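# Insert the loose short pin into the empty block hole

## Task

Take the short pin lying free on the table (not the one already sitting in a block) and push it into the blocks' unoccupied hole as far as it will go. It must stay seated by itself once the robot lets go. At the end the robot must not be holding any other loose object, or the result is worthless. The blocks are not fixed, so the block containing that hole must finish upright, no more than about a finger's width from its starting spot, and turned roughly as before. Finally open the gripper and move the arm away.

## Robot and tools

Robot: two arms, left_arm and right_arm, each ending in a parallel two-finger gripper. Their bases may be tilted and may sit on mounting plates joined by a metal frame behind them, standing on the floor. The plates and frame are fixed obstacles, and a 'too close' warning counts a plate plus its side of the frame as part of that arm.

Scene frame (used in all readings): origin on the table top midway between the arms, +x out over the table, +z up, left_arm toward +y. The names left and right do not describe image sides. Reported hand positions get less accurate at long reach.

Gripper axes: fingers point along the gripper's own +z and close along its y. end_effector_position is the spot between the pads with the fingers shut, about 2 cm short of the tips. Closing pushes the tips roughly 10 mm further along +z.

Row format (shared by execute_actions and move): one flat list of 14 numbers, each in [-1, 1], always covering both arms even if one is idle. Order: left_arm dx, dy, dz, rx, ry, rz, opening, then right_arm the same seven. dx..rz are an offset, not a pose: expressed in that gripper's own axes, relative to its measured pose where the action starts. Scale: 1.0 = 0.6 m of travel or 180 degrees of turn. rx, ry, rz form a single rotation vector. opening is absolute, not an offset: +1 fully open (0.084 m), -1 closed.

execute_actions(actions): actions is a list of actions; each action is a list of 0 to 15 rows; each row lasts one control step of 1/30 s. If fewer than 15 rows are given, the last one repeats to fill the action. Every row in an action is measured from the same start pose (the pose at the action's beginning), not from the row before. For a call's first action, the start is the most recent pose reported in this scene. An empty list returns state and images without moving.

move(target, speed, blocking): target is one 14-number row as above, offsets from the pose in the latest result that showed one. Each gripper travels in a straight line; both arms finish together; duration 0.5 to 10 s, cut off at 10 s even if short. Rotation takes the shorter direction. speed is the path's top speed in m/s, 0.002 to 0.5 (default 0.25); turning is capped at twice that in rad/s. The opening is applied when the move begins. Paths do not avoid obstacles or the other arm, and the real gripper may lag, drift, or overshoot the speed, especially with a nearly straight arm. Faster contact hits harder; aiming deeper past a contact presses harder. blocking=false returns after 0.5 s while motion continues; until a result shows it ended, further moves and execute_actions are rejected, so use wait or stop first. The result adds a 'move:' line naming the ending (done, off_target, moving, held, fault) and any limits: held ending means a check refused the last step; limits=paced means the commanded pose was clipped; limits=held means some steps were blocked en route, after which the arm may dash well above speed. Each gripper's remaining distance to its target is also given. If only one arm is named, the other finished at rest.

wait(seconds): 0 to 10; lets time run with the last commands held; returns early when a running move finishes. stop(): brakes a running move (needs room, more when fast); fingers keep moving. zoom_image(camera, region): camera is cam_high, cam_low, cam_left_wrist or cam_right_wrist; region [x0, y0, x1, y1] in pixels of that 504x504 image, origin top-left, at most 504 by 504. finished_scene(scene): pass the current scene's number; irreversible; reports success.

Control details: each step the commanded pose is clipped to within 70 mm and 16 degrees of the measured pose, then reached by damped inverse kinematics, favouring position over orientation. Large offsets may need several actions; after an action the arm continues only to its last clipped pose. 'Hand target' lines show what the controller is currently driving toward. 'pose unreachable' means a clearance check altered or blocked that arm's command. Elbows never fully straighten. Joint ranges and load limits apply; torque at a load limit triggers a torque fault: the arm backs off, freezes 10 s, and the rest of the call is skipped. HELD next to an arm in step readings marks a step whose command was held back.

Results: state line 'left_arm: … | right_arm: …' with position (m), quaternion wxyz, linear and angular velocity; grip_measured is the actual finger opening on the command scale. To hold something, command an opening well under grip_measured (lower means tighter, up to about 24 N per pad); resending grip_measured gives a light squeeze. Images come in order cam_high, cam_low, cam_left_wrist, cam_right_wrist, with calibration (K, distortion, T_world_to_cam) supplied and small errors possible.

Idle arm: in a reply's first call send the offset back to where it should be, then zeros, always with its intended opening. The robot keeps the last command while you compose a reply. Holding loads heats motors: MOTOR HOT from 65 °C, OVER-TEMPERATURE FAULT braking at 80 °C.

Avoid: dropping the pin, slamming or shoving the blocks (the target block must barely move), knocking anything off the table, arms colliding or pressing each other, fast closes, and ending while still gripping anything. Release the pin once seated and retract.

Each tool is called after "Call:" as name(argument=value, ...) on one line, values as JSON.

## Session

Call:
execute_actions(actions=[])

Scene clock: 0.00 s.
left_arm: end_effector_position=(+0.2613, +0.5170, +0.1379) grip_measured=+1.00 end_effector_quat_wxyz=(+0.660, -0.208, +0.722, -0.017) end_effector_velocity=(-0.000, +0.000, -0.001) end_effector_angular_velocity=(+0.002, +0.000, -0.000) | right_arm: end_effector_position=(+0.4787, -0.3742, +0.2428) grip_measured=+1.00 end_effector_quat_wxyz=(-0.675, +0.271, +0.600, +0.334) end_effector_velocity=(+0.001, -0.000, +0.000) end_effector_angular_velocity=(+0.000, -0.001, -0.002)
Joint positions: left_arm=[ 1.187  0.746 -0.429  4.584  2.149  0.887  0.084] | right_arm=[-0.253  0.369 -1.754  0.304  2.024 -2.462  0.084]
Joint velocities: left_arm=[ 0.     0.    -0.002 -0.001  0.     0.    -0.   ] | right_arm=[-0.     0.    -0.003  0.001  0.001 -0.    -0.   ]
Motor temperatures (°C, as the motors report them): left_arm=[30 31 35 34 34 36] | right_arm=[31 31 39 37 30 36]
Hand target (left_arm): +0.261, +0.517, +0.138; +0.660, -0.208, +0.722, -0.017
Hand target (right_arm): +0.479, -0.374, +0.243; +0.675, -0.271, -0.600, -0.334
camera_calibration (this result's frames):
cam_left_wrist: T_world_to_cam=[[-0.285074, 0.907253, -0.309233, -0.32064], [0.0527796, 0.336988, 0.940028, -0.248268], [0.957051, 0.251656, -0.143951, -0.230346], [0, 0, 0, 1]] pos_world=[0.14215, 0.432533, 0.101068]
cam_right_wrist: T_world_to_cam=[[0.784048, 0.61873, 0.0494124, -0.124734], [-0.0463471, 0.137744, -0.989383, 0.383241], [-0.618967, 0.773434, 0.136674, 0.686622], [0, 0, 0, 1]] pos_world=[0.540556, -0.506669, 0.291492]

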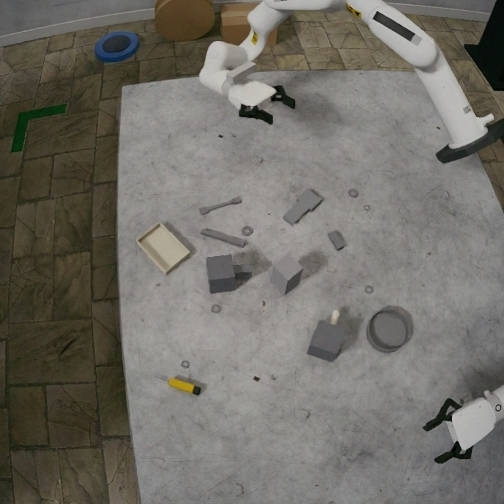

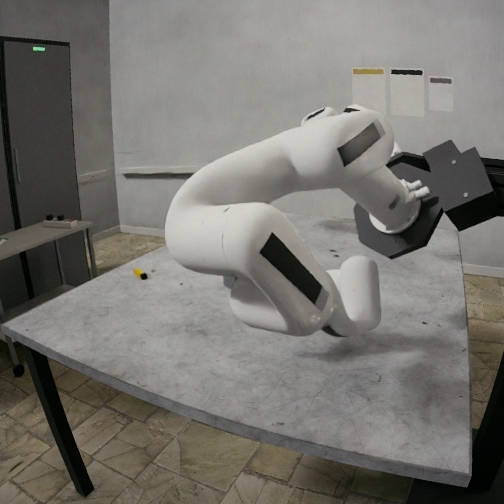

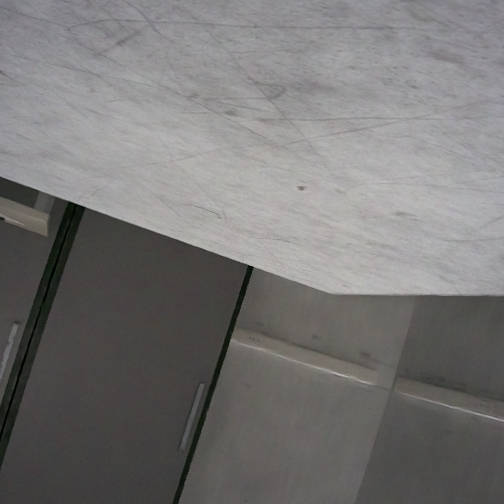

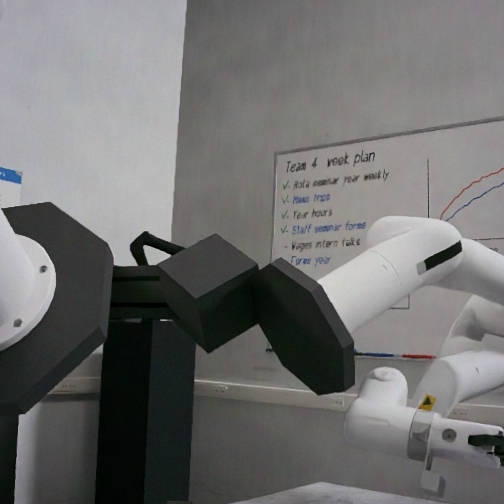

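Call:
zoom_image(camera="cam_high", region=[180, 170, 420, 410])

Call:
zoom_image(camera="cam_high", region=[255, 215, 355, 315])

Call:
zoom_image(camera="cam_high", region=[190, 235, 270, 315])

Region (180, 170, 420, 410) of cam_high's 504x504 image, scaled by 2.100, with more detail than that image has.

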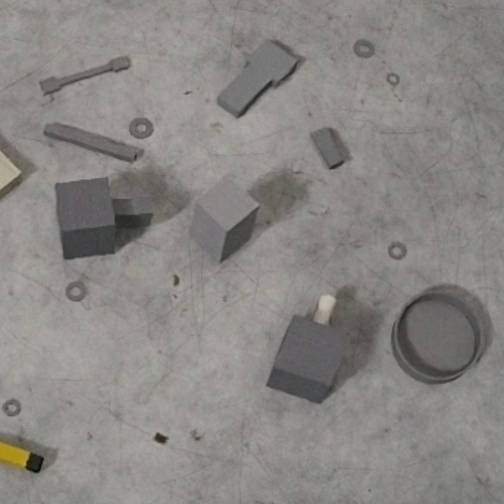

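Region (255, 215, 355, 315) of cam_high's 504x504 image, scaled by 5.040, with more detail than that image has.

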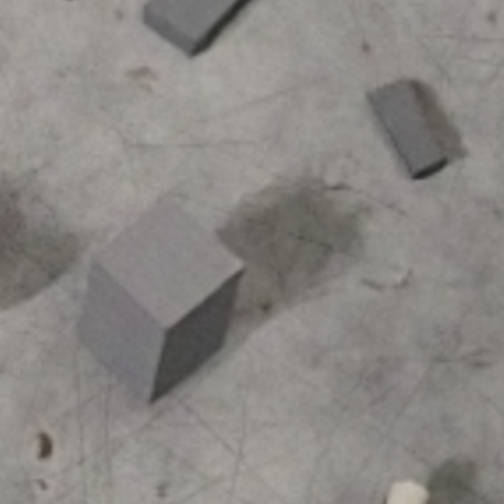

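Region (190, 235, 270, 315) of cam_high's 504x504 image, scaled by 6.300, with more detail than that image has.

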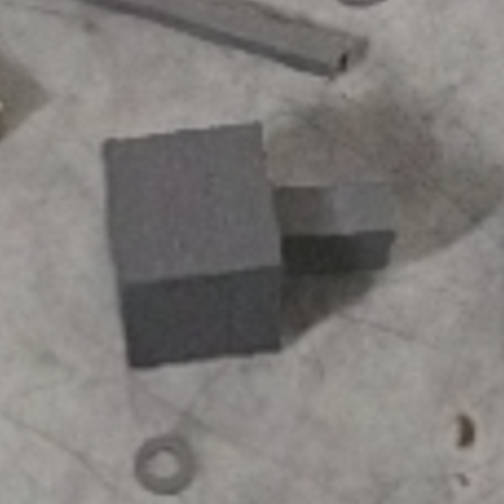

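Call:
zoom_image(camera="cam_high", region=[318, 222, 358, 262])

Call:
zoom_image(camera="cam_high", region=[262, 245, 316, 299])

Call:
zoom_image(camera="cam_high", region=[295, 300, 365, 370])

Region (318, 222, 358, 262) of cam_high's 504x504 image, scaled by 12.600, with more detail than that image has.

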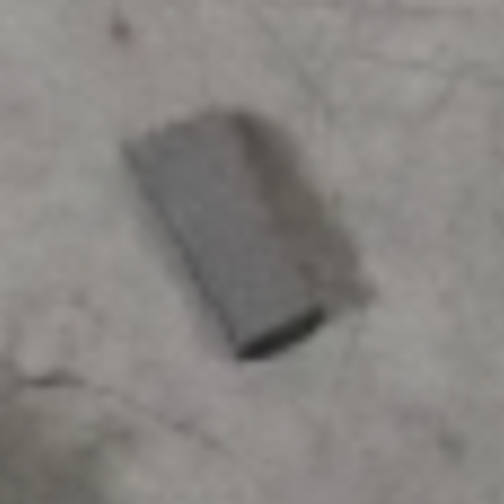

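Region (262, 245, 316, 299) of cam_high's 504x504 image, scaled by 9.333, with more detail than that image has.

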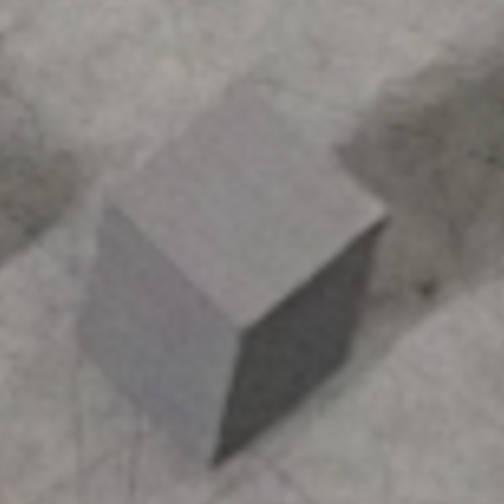

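Region (295, 300, 365, 370) of cam_high's 504x504 image, scaled by 7.200, with more detail than that image has.

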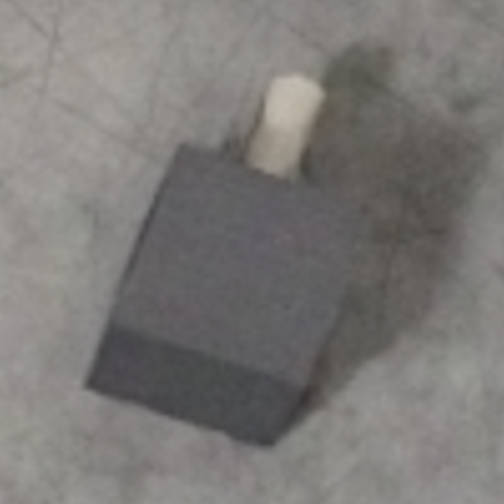

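Call:
move(target=[-0.0426, -0.35917, 0.34342, 0.25775, 0.10607, 0.15630, -0.9, -0.23211, 0.08033, 0.34224, -0.12154, -0.39965, 0.07978, 0.2], speed=0.4)

Scene clock: 122.57 s.
left_arm: end_effector_position=(+0.5197, +0.3791, +0.2011) grip_measured=-0.92 end_effector_quat_wxyz=(+0.549, +0.245, +0.780, -0.174) end_effector_velocity=(+0.000, +0.000, -0.000) end_effector_angular_velocity=(-0.000, +0.000, +0.000) | right_arm: end_effector_position=(+0.3810, -0.1690, +0.1327) grip_measured=+0.19 end_effector_quat_wxyz=(-0.169, +0.598, +0.772, +0.132) end_effector_velocity=(-0.000, +0.001, +0.000) end_effector_angular_velocity=(-0.001, -0.003, -0.001)
Joint positions: left_arm=[-0.045  0.019 -0.647  3.657  0.69   0.773  0.003] | right_arm=[ 0.1    0.103 -0.567 -1.479  0.461 -0.513  0.052]
Joint velocities: left_arm=[ 0.     0.001 -0.001  0.     0.    -0.     0.   ] | right_arm=[ 0.001  0.001  0.001 -0.011  0.001  0.011 -0.   ]
Motor temperatures (°C, as the motors report them): left_arm=[30 31 39 34 35 36] | right_arm=[32 32 40 37 30 36]
Hand target (left_arm): +0.520, +0.379, +0.201; +0.549, +0.245, +0.780, -0.173
Hand target (right_arm): +0.381, -0.169, +0.133; -0.169, +0.598, +0.773, +0.132
Off the commanded pose (left_arm): 0.002 m, 0 deg.
Off the commanded pose (right_arm): 0.002 m, 0 deg.
move: done
camera_calibration (this result's frames):
cam_left_wrist: T_world_to_cam=[[0.564112, 0.825625, -0.0110225, -0.572654], [0.294823, -0.188934, 0.936687, -0.200676], [0.77127, -0.531646, -0.349993, 0.0010571], [0, 0, 0, 1]] pos_world=[0.38139, 0.435445, 0.182028]
cam_right_wrist: T_world_to_cam=[[0.96551, 0.259667, 0.0190793, -0.295416], [0.243339, -0.873872, -0.420873, -0.115261], [-0.0926141, 0.411, -0.906919, 0.359193], [0, 0, 0, 1]] pos_world=[0.346541, -0.171641, 0.282885]

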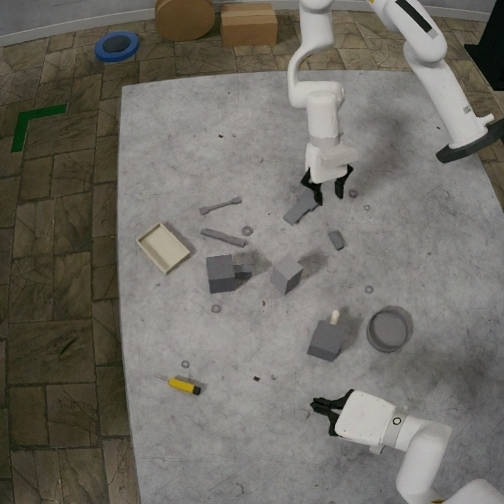

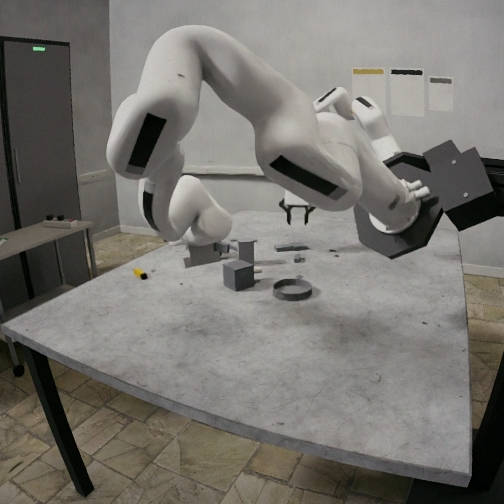

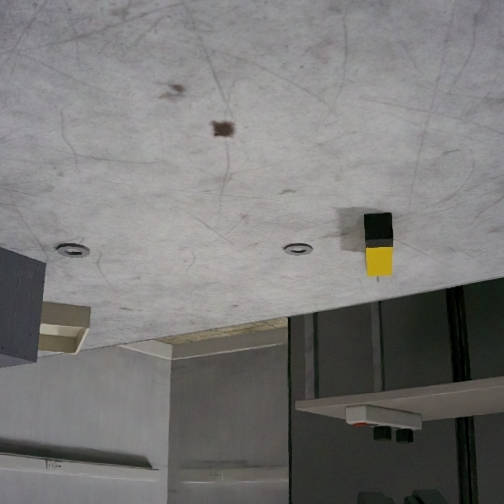

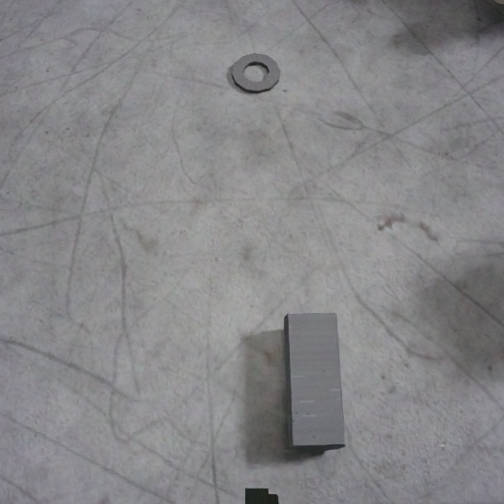

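Call:
execute_actions(actions=[])

Scene clock: 150.23 s.
left_arm: end_effector_position=(+0.5198, +0.3791, +0.2012) grip_measured=-0.92 end_effector_quat_wxyz=(+0.549, +0.245, +0.780, -0.173) end_effector_velocity=(+0.000, +0.001, -0.000) end_effector_angular_velocity=(-0.000, +0.002, +0.003) | right_arm: end_effector_position=(+0.3808, -0.1689, +0.1328) grip_measured=+0.19 end_effector_quat_wxyz=(-0.169, +0.598, +0.773, +0.132) end_effector_velocity=(+0.002, -0.000, +0.000) end_effector_angular_velocity=(+0.001, -0.002, -0.002)
Joint positions: left_arm=[-0.045  0.019 -0.647  3.657  0.69   0.773  0.003] | right_arm=[ 0.1    0.103 -0.567 -1.48   0.461 -0.512  0.052]
Joint velocities: left_arm=[ 0.    -0.    -0.    -0.004  0.     0.001 -0.   ] | right_arm=[-0.    -0.001 -0.002  0.001 -0.002 -0.001  0.   ]
Motor temperatures (°C, as the motors report them): left_arm=[30 31 37 34 35 36] | right_arm=[32 31 39 37 30 36]
Hand target (left_arm): +0.520, +0.379, +0.201; +0.549, +0.245, +0.780, -0.173
Hand target (right_arm): +0.381, -0.169, +0.133; -0.169, +0.598, +0.773, +0.132
Off the commanded pose (left_arm): 0.002 m, 0 deg.
Off the commanded pose (right_arm): 0.002 m, 0 deg.
camera_calibration (this result's frames):
cam_left_wrist: T_world_to_cam=[[0.564105, 0.82563, -0.0109721, -0.572687], [0.294734, -0.188926, 0.936717, -0.200685], [0.771309, -0.53164, -0.349916, 0.000991828], [0, 0, 0, 1]] pos_world=[0.38144, 0.435441, 0.182049]
cam_right_wrist: T_world_to_cam=[[0.965379, 0.260123, 0.0194773, -0.295241], [0.243923, -0.873751, -0.420786, -0.115271], [-0.092438, 0.410969, -0.906951, 0.359096], [0, 0, 0, 1]] pos_world=[0.346331, -0.171496, 0.282928]

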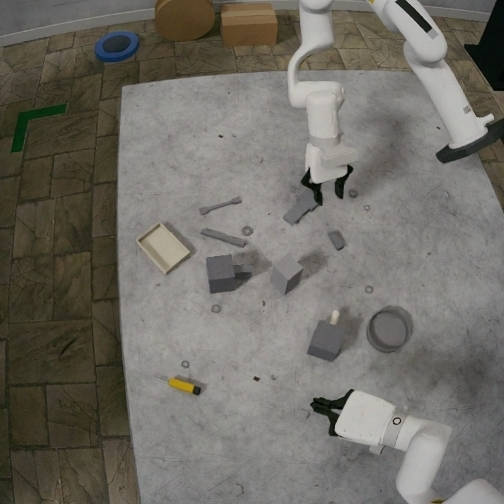

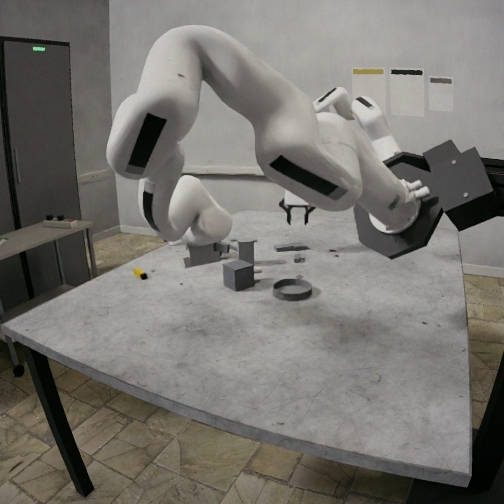

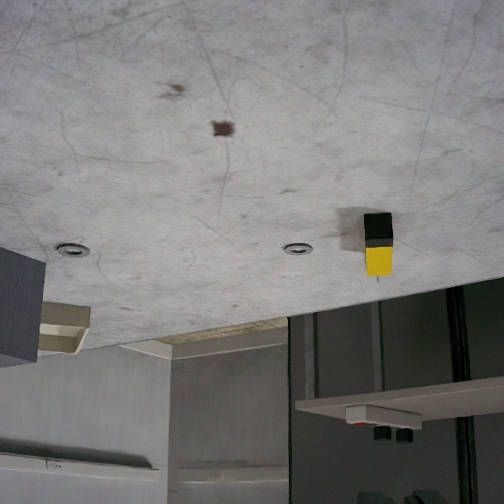

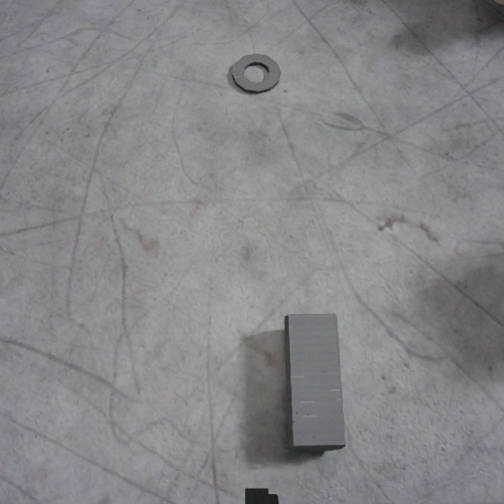

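Call:
zoom_image(camera="cam_right_wrist", region=[240, 300, 400, 480])

Call:
zoom_image(camera="cam_high", region=[250, 200, 370, 320])

Call:
zoom_image(camera="cam_low", region=[200, 210, 340, 310])

Region (240, 300, 400, 480) of cam_right_wrist's 504x504 image, scaled by 2.800, with more detail than that image has.

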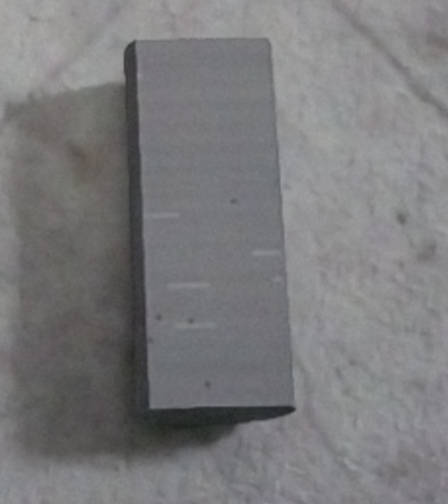

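Region (250, 200, 370, 320) of cam_high's 504x504 image, scaled by 4.200, with more detail than that image has.

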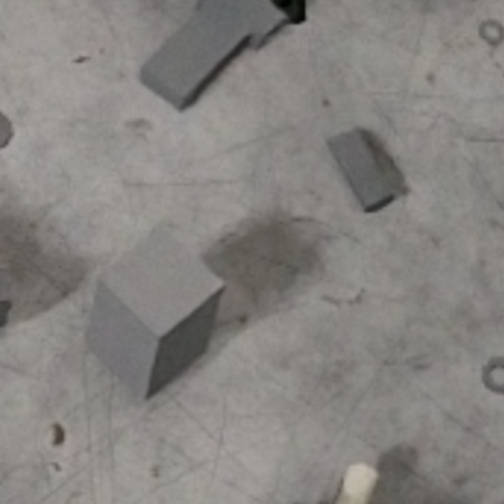

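Region (200, 210, 340, 310) of cam_low's 504x504 image, scaled by 3.600, with more detail than that image has; it fills the top 360 rows of this view, and the rest is white.

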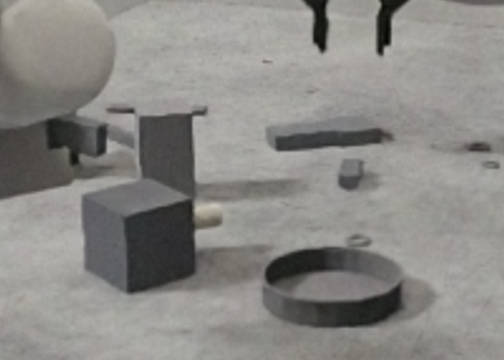

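Call:
zoom_image(camera="cam_low", region=[280, 245, 320, 275])

Call:
zoom_image(camera="cam_right_wrist", region=[275, 420, 360, 475])

Region (280, 245, 320, 275) of cam_low's 504x504 image, scaled by 12.600, with more detail than that image has; it fills the top 378 rows of this view, and the rest is white.

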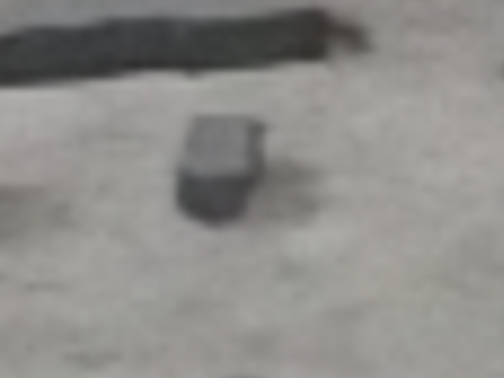

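Region (275, 420, 360, 475) of cam_right_wrist's 504x504 image, scaled by 5.929, with more detail than that image has; it fills the top 326 rows of this view, and the rest is white.

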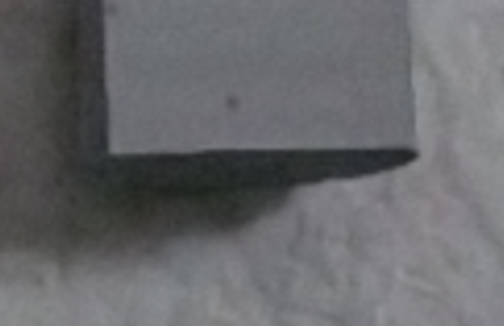

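Call:
move(target=[-0.0116, -0.5284, 0.0871, 0, 0, 0, -0.9, 0, 0, 0, 0, 0, 0, 0.2], speed=0.35)

Scene clock: 225.60 s.
left_arm: end_effector_position=(+0.3806, +0.0914, +0.1899) grip_measured=-0.92 end_effector_quat_wxyz=(+0.549, +0.245, +0.781, -0.172) end_effector_velocity=(-0.006, -0.003, -0.001) end_effector_angular_velocity=(+0.000, +0.003, -0.011) | right_arm: end_effector_position=(+0.3808, -0.1689, +0.1328) grip_measured=+0.19 end_effector_quat_wxyz=(-0.169, +0.598, +0.773, +0.132) end_effector_velocity=(-0.000, -0.000, +0.000) end_effector_angular_velocity=(+0.000, -0.000, -0.000)
Joint positions: left_arm=[-0.475  0.93  -0.747  3.048  1.451  1.066  0.003] | right_arm=[ 0.1    0.103 -0.567 -1.48   0.461 -0.512  0.052]
Joint velocities: left_arm=[-0.004  0.009  0.002 -0.    -0.     0.    -0.   ] | right_arm=[-0.    -0.001  0.001 -0.    -0.     0.    -0.   ]
Motor temperatures (°C, as the motors report them): left_arm=[30 31 36 34 35 36] | right_arm=[32 31 39 37 30 36]
Hand target (left_arm): +0.380, +0.091, +0.190; +0.549, +0.245, +0.780, -0.173
Hand target (right_arm): +0.381, -0.169, +0.133; -0.169, +0.598, +0.773, +0.132
Off the commanded pose (left_arm): 0.002 m, 0 deg.
Off the commanded pose (right_arm): 0.000 m, 0 deg.
move: done
camera_calibration (this result's frames):
cam_left_wrist: T_world_to_cam=[[0.562934, 0.826451, -0.00914532, -0.256763], [0.295308, -0.190789, 0.936159, -0.20341], [0.771945, -0.529696, -0.351459, -0.0486816], [0, 0, 0, 1]] pos_world=[0.242189, 0.147607, 0.170966]
cam_right_wrist: T_world_to_cam=[[0.965379, 0.260123, 0.0194772, -0.295241], [0.243923, -0.873751, -0.420786, -0.115271], [-0.092438, 0.410969, -0.906951, 0.359096], [0, 0, 0, 1]] pos_world=[0.346331, -0.171496, 0.282928]

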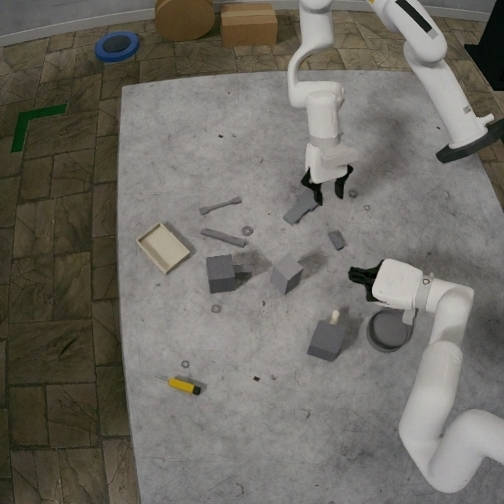

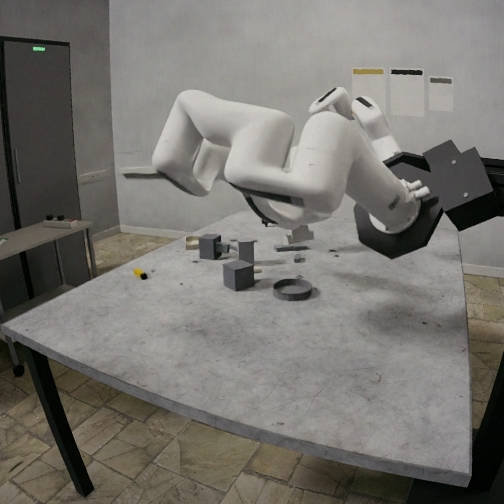

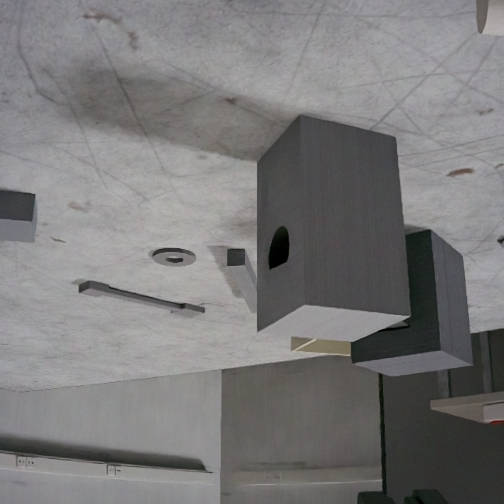

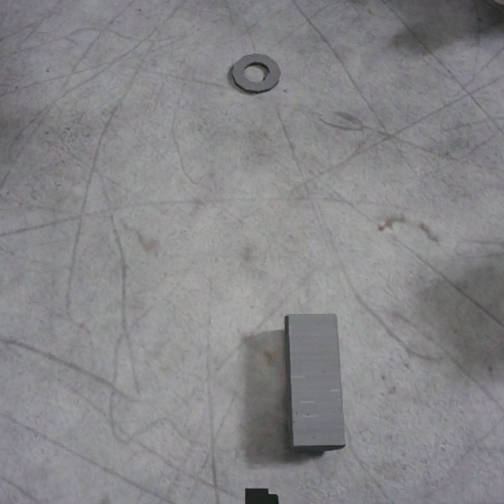

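Call:
zoom_image(camera="cam_left_wrist", region=[230, 100, 430, 350])

Call:
zoom_image(camera="cam_left_wrist", region=[250, 215, 320, 285])

Region (230, 100, 430, 350) of cam_left_wrist's 504x504 image, scaled by 2.016, with more detail than that image has; it fills the left 403 columns of this view, and the rest is white.

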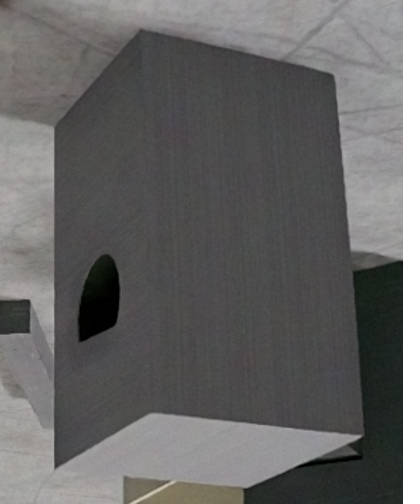

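Region (250, 215, 320, 285) of cam_left_wrist's 504x504 image, scaled by 7.200, with more detail than that image has.

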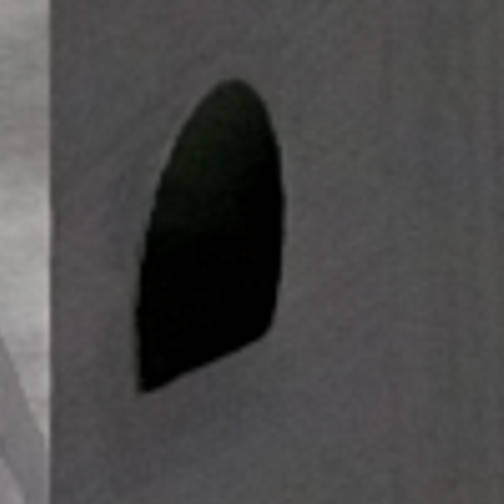

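Call:
move(target=[0, 0, 0, 0, 0, 0, -0.9, 0.0054, -0.0018, 0.1994, 0.0035, 0, -0.0076, 0.2], speed=0.18)

Scene clock: 299.87 s.
left_arm: end_effector_position=(+0.3806, +0.0914, +0.1899) grip_measured=-0.92 end_effector_quat_wxyz=(+0.549, +0.245, +0.781, -0.172) end_effector_velocity=(-0.000, +0.000, -0.001) end_effector_angular_velocity=(+0.000, +0.002, +0.001) | right_arm: end_effector_position=(+0.3675, -0.1175, +0.0260) grip_measured=+0.19 end_effector_quat_wxyz=(-0.170, +0.588, +0.780, +0.130) end_effector_velocity=(-0.002, +0.001, -0.001) end_effector_angular_velocity=(+0.001, +0.003, +0.002)
Joint positions: left_arm=[-0.475  0.93  -0.747  3.048  1.451  1.066  0.003] | right_arm=[-0.028  0.542 -0.865 -1.883  0.43  -0.217  0.052]
Joint velocities: left_arm=[ 0.001 -0.     0.    -0.001 -0.    -0.001 -0.   ] | right_arm=[-0.002  0.004  0.    -0.002  0.     0.002 -0.   ]
Motor temperatures (°C, as the motors report them): left_arm=[30 31 36 34 35 36] | right_arm=[32 31 39 37 30 36]
Hand target (left_arm): +0.381, +0.091, +0.190; +0.549, +0.245, +0.781, -0.172
Hand target (right_arm): +0.367, -0.117, +0.026; -0.170, +0.587, +0.780, +0.130
Off the commanded pose (left_arm): 0.000 m, 0 deg.
Off the commanded pose (right_arm): 0.001 m, 0 deg.
move: done
camera_calibration (this result's frames):
cam_left_wrist: T_world_to_cam=[[0.56294, 0.826447, -0.00914672, -0.256761], [0.295309, -0.190791, 0.936158, -0.203409], [0.77194, -0.529702, -0.351461, -0.0486769], [0, 0, 0, 1]] pos_world=[0.242185, 0.147607, 0.170966]
cam_right_wrist: T_world_to_cam=[[0.958504, 0.284295, 0.0211256, -0.288301], [0.26647, -0.86714, -0.420787, -0.11954], [-0.101309, 0.408955, -0.906914, 0.242897], [0, 0, 0, 1]] pos_world=[0.332799, -0.121029, 0.176077]

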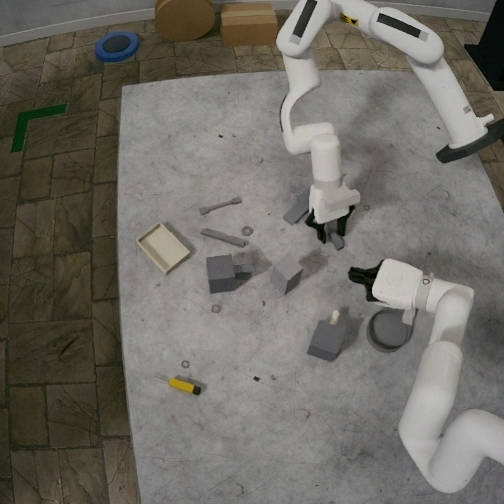

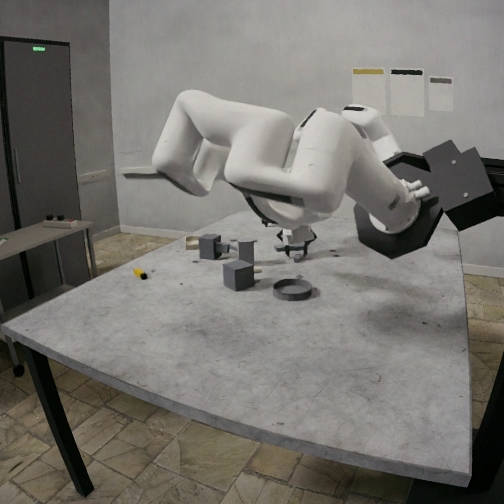

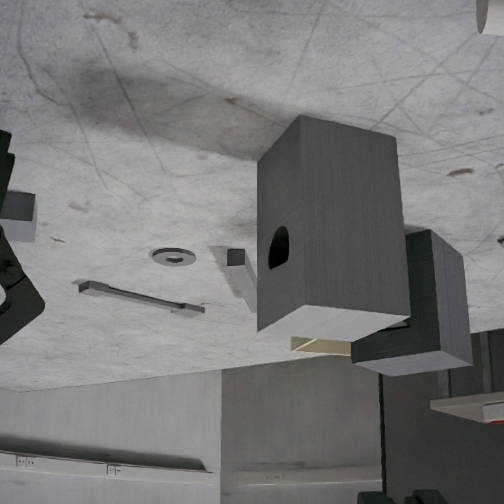

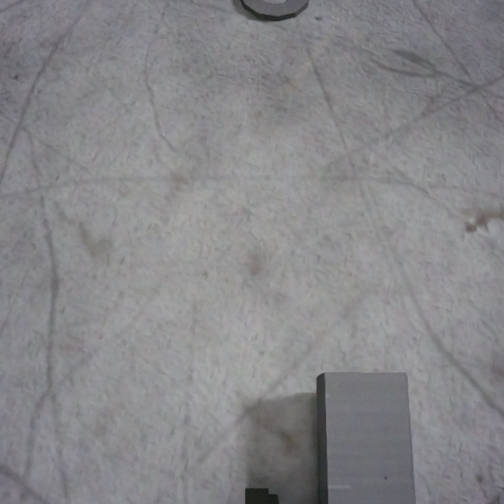

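Call:
zoom_image(camera="cam_right_wrist", region=[230, 350, 504, 504])

Call:
zoom_image(camera="cam_low", region=[265, 225, 330, 275])

Region (230, 350, 504, 504) of cam_right_wrist's 504x504 image, scaled by 1.839, with more detail than that image has; it fills the top 283 rows of this view, and the rest is white.

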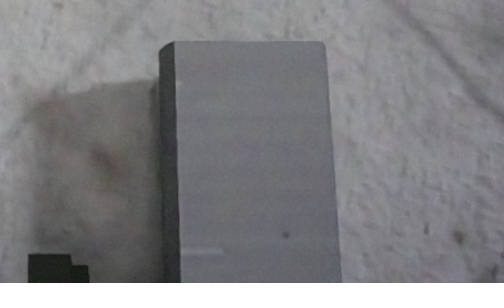

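Region (265, 225, 330, 275) of cam_low's 504x504 image, scaled by 7.754, with more detail than that image has; it fills the top 388 rows of this view, and the rest is white.

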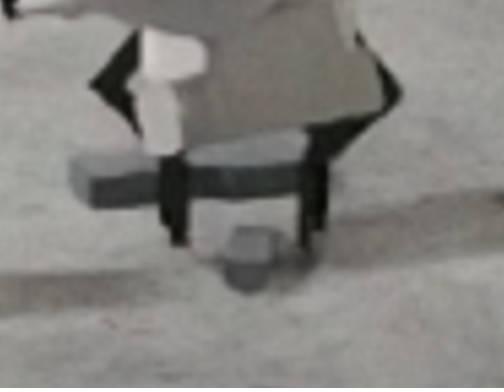

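Call:
execute_actions(actions=[[[0,0,0,0,0,0,-0.9,-0.00005,-0.0008,0.0001,0,0,0,0.17],[0,0,0,0,0,0,-0.9,-0.0001,-0.0017,0.0002,0,0,0,0.14],[0,0,0,0,0,0,-0.9,-0.00013,-0.0025,0.0003,0,0,0,0.11],[0,0,0,0,0,0,-0.9,-0.00018,-0.0034,0.0004,0,0,0,0.08],[0,0,0,0,0,0,-0.9,-0.00022,-0.0042,0.0005,0,0,0,0.05],[0,0,0,0,0,0,-0.9,-0.00026,-0.0050,0.0006,0,0,0,0.02],[0,0,0,0,0,0,-0.9,-0.0003,-0.0059,0.0007,0,0,0,-0.02],[0,0,0,0,0,0,-0.9,-0.00035,-0.0067,0.00076,0,0,0,-0.06],[0,0,0,0,0,0,-0.9,-0.00035,-0.0067,0.00076,0,0,0,-0.10],[0,0,0,0,0,0,-0.9,-0.00035,-0.0067,0.00076,0,0,0,-0.14],[0,0,0,0,0,0,-0.9,-0.00035,-0.0067,0.00076,0,0,0,-0.18],[0,0,0,0,0,0,-0.9,-0.00035,-0.0067,0.00076,0,0,0,-0.22],[0,0,0,0,0,0,-0.9,-0.00035,-0.0067,0.00076,0,0,0,-0.25],[0,0,0,0,0,0,-0.9,-0.00035,-0.0067,0.00076,0,0,0,-0.27],[0,0,0,0,0,0,-0.9,-0.00035,-0.0067,0.00076,0,0,0,-0.28]]])

Scene clock: 340.83 s.
left_arm: end_effector_position=(+0.3806, +0.0914, +0.1899) grip_measured=-0.92 end_effector_quat_wxyz=(+0.549, +0.245, +0.781, -0.172) end_effector_velocity=(-0.000, -0.000, -0.000) end_effector_angular_velocity=(-0.000, +0.001, -0.001) | right_arm: end_effector_position=(+0.3636, -0.1186, +0.0255) grip_measured=-0.27 end_effector_quat_wxyz=(-0.170, +0.588, +0.780, +0.130) end_effector_velocity=(+0.001, -0.000, +0.000) end_effector_angular_velocity=(-0.001, -0.002, -0.002)
Joint positions: left_arm=[-0.475  0.93  -0.747  3.048  1.451  1.066  0.003] | right_arm=[-0.033  0.54  -0.858 -1.901  0.431 -0.202  0.032]
Joint velocities: left_arm=[ 0.     0.     0.     0.    -0.001 -0.    -0.   ] | right_arm=[ 0.    -0.001 -0.001 -0.002  0.     0.002 -0.024]
Motor temperatures (°C, as the motors report them): left_arm=[30 31 36 34 35 36] | right_arm=[32 31 39 37 30 36]
Hand target (left_arm): +0.381, +0.091, +0.190; +0.549, +0.245, +0.781, -0.172
Hand target (right_arm): +0.364, -0.119, +0.025; -0.170, +0.588, +0.780, +0.130
Off the commanded pose (left_arm): 0.000 m, 0 deg.
Off the commanded pose (right_arm): 0.000 m, 0 deg.
Step readings (end_effector_position):
0: left_arm (+0.3806, +0.0914, +0.1899) | right_arm (+0.3670, -0.1173, +0.0257)
1: left_arm (+0.3806, +0.0914, +0.1899) | right_arm (+0.3670, -0.1173, +0.0258)
2: left_arm (+0.3806, +0.0914, +0.1899) | right_arm (+0.3670, -0.1173, +0.0258)
4: left_arm (+0.3806, +0.0914, +0.1899) | right_arm (+0.3667, -0.1176, +0.0258)
8: left_arm (+0.3806, +0.0914, +0.1899) | right_arm (+0.3648, -0.1182, +0.0256)
15: end_effector_position above
camera_calibration (this result's frames):
cam_left_wrist: T_world_to_cam=[[0.56294, 0.826447, -0.00914663, -0.256761], [0.295309, -0.190791, 0.936158, -0.203409], [0.77194, -0.529702, -0.351461, -0.048677], [0, 0, 0, 1]] pos_world=[0.242185, 0.147607, 0.170966]
cam_right_wrist: T_world_to_cam=[[0.958513, 0.284261, 0.0211547, -0.284319], [0.26645, -0.86714, -0.4208, -0.11968], [-0.101273, 0.408979, -0.906907, 0.24248], [0, 0, 0, 1]] pos_world=[0.328969, -0.122127, 0.17556]

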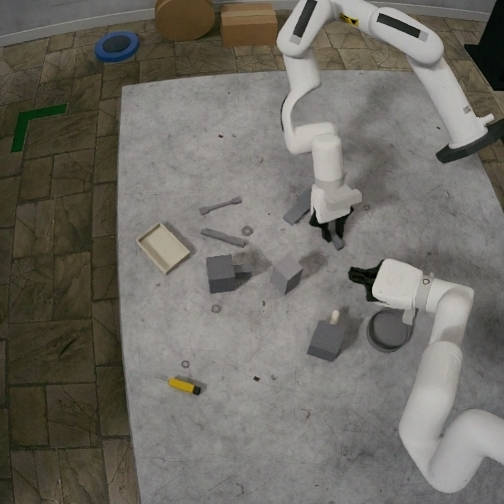

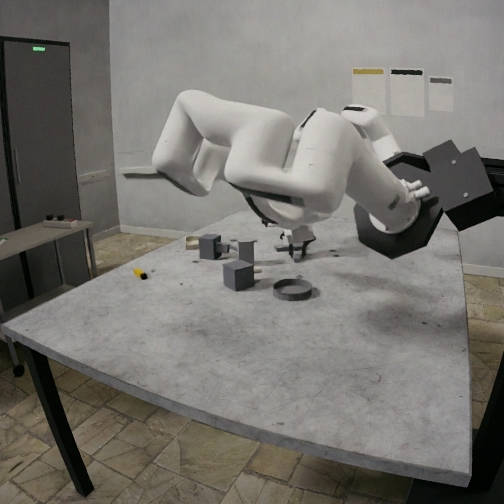

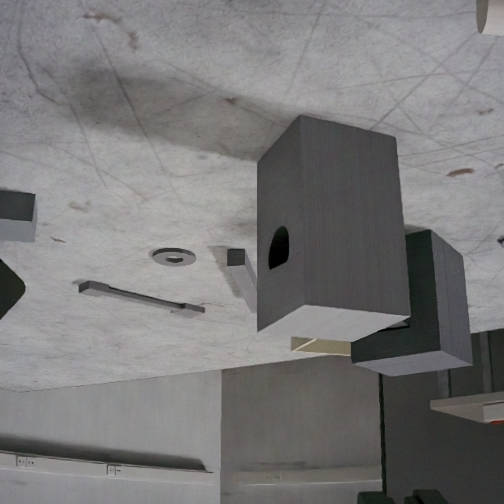

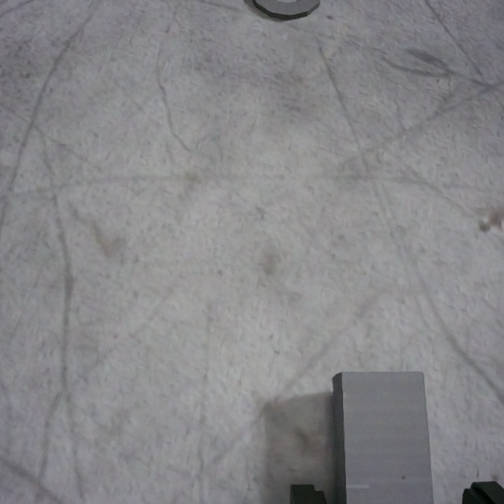

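Call:
zoom_image(camera="cam_right_wrist", region=[280, 400, 504, 504])

Region (280, 400, 504, 504) of cam_right_wrist's 504x504 image, scaled by 2.250, with more detail than that image has; it fills the top 234 rows of this view, and the rest is white.

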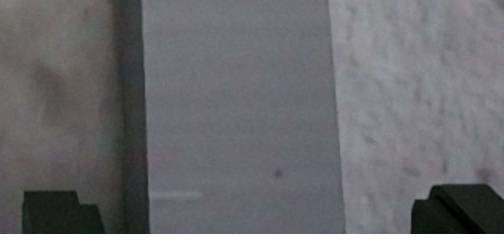

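Call:
execute_actions(actions=[[[0,0,0,0,0,0,-0.9,0,-0.0008,0,0,0,0,-0.28],[0,0,0,0,0,0,-0.9,0,-0.0016,0,0,0,0,-0.29],[0,0,0,0,0,0,-0.9,0,-0.0023,0,0,0,0,-0.30],[0,0,0,0,0,0,-0.9,0,-0.0028,0,0,0,0,-0.31],[0,0,0,0,0,0,-0.9,0,-0.0028,0,0,0,0,-0.33],[0,0,0,0,0,0,-0.9,0,-0.0028,0,0,0,0,-0.35],[0,0,0,0,0,0,-0.9,0,-0.0028,0,0,0,0,-0.37],[0,0,0,0,0,0,-0.9,0,-0.0028,0,0,0,0,-0.39],[0,0,0,0,0,0,-0.9,0,-0.0028,0,0,0,0,-0.41],[0,0,0,0,0,0,-0.9,0,-0.0028,0,0,0,0,-0.43],[0,0,0,0,0,0,-0.9,0,-0.0028,0,0,0,0,-0.45],[0,0,0,0,0,0,-0.9,0,-0.0028,0,0,0,0,-0.47],[0,0,0,0,0,0,-0.9,0,-0.0028,0,0,0,0,-0.49],[0,0,0,0,0,0,-0.9,0,-0.0028,0,0,0,0,-0.51],[0,0,0,0,0,0,-0.9,0,-0.0028,0,0,0,0,-0.54]],[[0,0,0,0,0,0,-0.9,0,0,0,0,0,0,-0.58],[0,0,0,0,0,0,-0.9,0,0,0,0,0,0,-0.63],[0,0,0,0,0,0,-0.9,0,0,0,0,0,0,-0.70],[0,0,0,0,0,0,-0.9,0,0,0,0,0,0,-0.78],[0,0,0,0,0,0,-0.9,0,0,0,0,0,0,-0.86],[0,0,0,0,0,0,-0.9,0,0,0,0,0,0,-0.94],[0,0,0,0,0,0,-0.9,0,0,0,0,0,0,-1],[0,0,0,0,0,0,-0.9,0,0,0,0,0,0,-1],[0,0,0,0,0,0,-0.9,0.0007,0,-0.0015,0,0,0,-1],[0,0,0,0,0,0,-0.9,0.0021,0,-0.0045,0,0,0,-1],[0,0,0,0,0,0,-0.9,0.0042,0,-0.0091,0,0,0,-1],[0,0,0,0,0,0,-0.9,0.007,0,-0.0151,0,0,0,-1],[0,0,0,0,0,0,-0.9,0.0105,0,-0.0227,0,0,0,-1],[0,0,0,0,0,0,-0.9,0.0133,0,-0.0288,0,0,0,-1],[0,0,0,0,0,0,-0.9,0.0147,0,-0.0318,0,0,0,-1]]])

Scene clock: 373.80 s.
left_arm: end_effector_position=(+0.3806, +0.0914, +0.1899) grip_measured=-0.92 end_effector_quat_wxyz=(+0.549, +0.245, +0.781, -0.172) end_effector_velocity=(+0.000, -0.000, +0.000) end_effector_angular_velocity=(-0.001, -0.000, +0.000) | right_arm: end_effector_position=(+0.3617, -0.1190, +0.0366) grip_measured=-0.52 end_effector_quat_wxyz=(-0.170, +0.588, +0.780, +0.130) end_effector_velocity=(+0.002, +0.006, +0.117) end_effector_angular_velocity=(+0.015, -0.016, +0.002)
Joint positions: left_arm=[-0.475  0.93  -0.747  3.048  1.451  1.066  0.003] | right_arm=[-0.014  0.51  -0.825 -1.884  0.437 -0.201  0.021]
Joint velocities: left_arm=[ 0.    -0.    -0.     0.001 -0.    -0.001  0.   ] | right_arm=[ 0.219 -0.291  0.28   0.242  0.048 -0.055  0.   ]
Motor temperatures (°C, as the motors report them): left_arm=[30 31 36 34 35 36] | right_arm=[32 31 39 37 30 36]
Hand target (left_arm): +0.381, +0.091, +0.190; +0.549, +0.245, +0.781, -0.172
Hand target (right_arm): +0.362, -0.119, +0.046; -0.170, +0.588, +0.780, +0.131
Off the commanded pose (left_arm): 0.000 m, 0 deg.
Off the commanded pose (right_arm): 0.010 m, 0 deg.
Step readings (end_effector_position; steps 1 to 15: 1st action; 16 to 30: 2nd action):
0: left_arm (+0.3806, +0.0914, +0.1899) | right_arm (+0.3636, -0.1186, +0.0255)
1: left_arm (+0.3806, +0.0914, +0.1899) | right_arm (+0.3636, -0.1186, +0.0255)
2: left_arm (+0.3806, +0.0914, +0.1899) | right_arm (+0.3635, -0.1186, +0.0255)
4: left_arm (+0.3806, +0.0914, +0.1899) | right_arm (+0.3630, -0.1188, +0.0255)
8: left_arm (+0.3806, +0.0914, +0.1899) | right_arm (+0.3620, -0.1190, +0.0255)
15: left_arm (+0.3806, +0.0914, +0.1899) | right_arm (+0.3621, -0.1190, +0.0255)
16: left_arm (+0.3806, +0.0914, +0.1899) | right_arm (+0.3621, -0.1190, +0.0255)
17: left_arm (+0.3806, +0.0914, +0.1899) | right_arm (+0.3621, -0.1190, +0.0255)
19: left_arm (+0.3806, +0.0914, +0.1899) | right_arm (+0.3621, -0.1190, +0.0255)
23: left_arm (+0.3806, +0.0914, +0.1899) | right_arm (+0.3621, -0.1190, +0.0255)
30: end_effector_position above
camera_calibration (this result's frames):
cam_left_wrist: T_world_to_cam=[[0.56294, 0.826447, -0.00914666, -0.256761], [0.295309, -0.190791, 0.936158, -0.203409], [0.77194, -0.529702, -0.351461, -0.048677], [0, 0, 0, 1]] pos_world=[0.242185, 0.147607, 0.170966]
cam_right_wrist: T_world_to_cam=[[0.958607, 0.283973, 0.0207908, -0.282619], [0.266075, -0.867401, -0.4205, -0.11479], [-0.101377, 0.408626, -0.907054, 0.252543], [0, 0, 0, 1]] pos_world=[0.327065, -0.122508, 0.186677]

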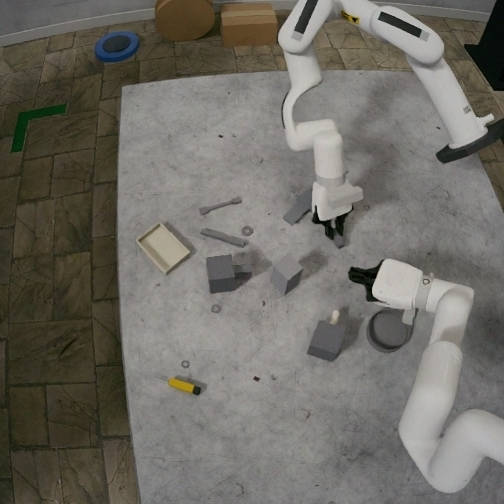

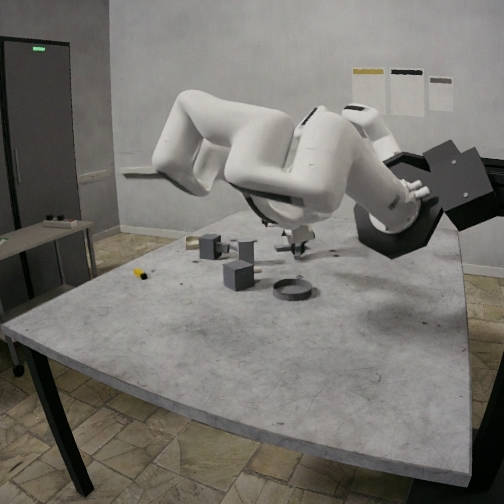

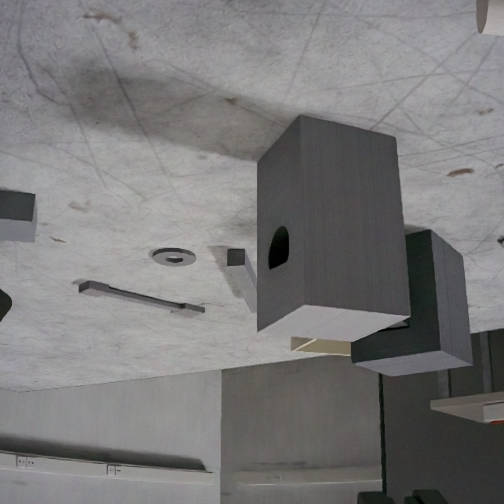

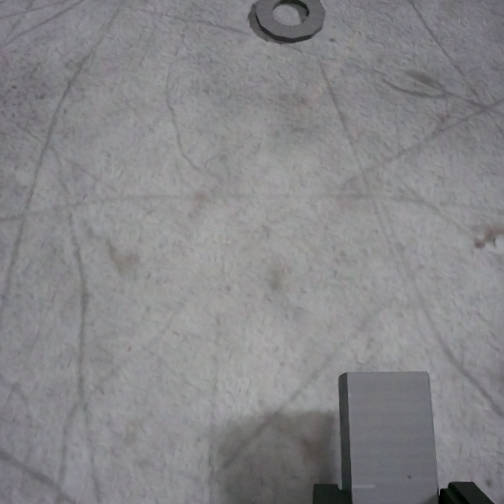

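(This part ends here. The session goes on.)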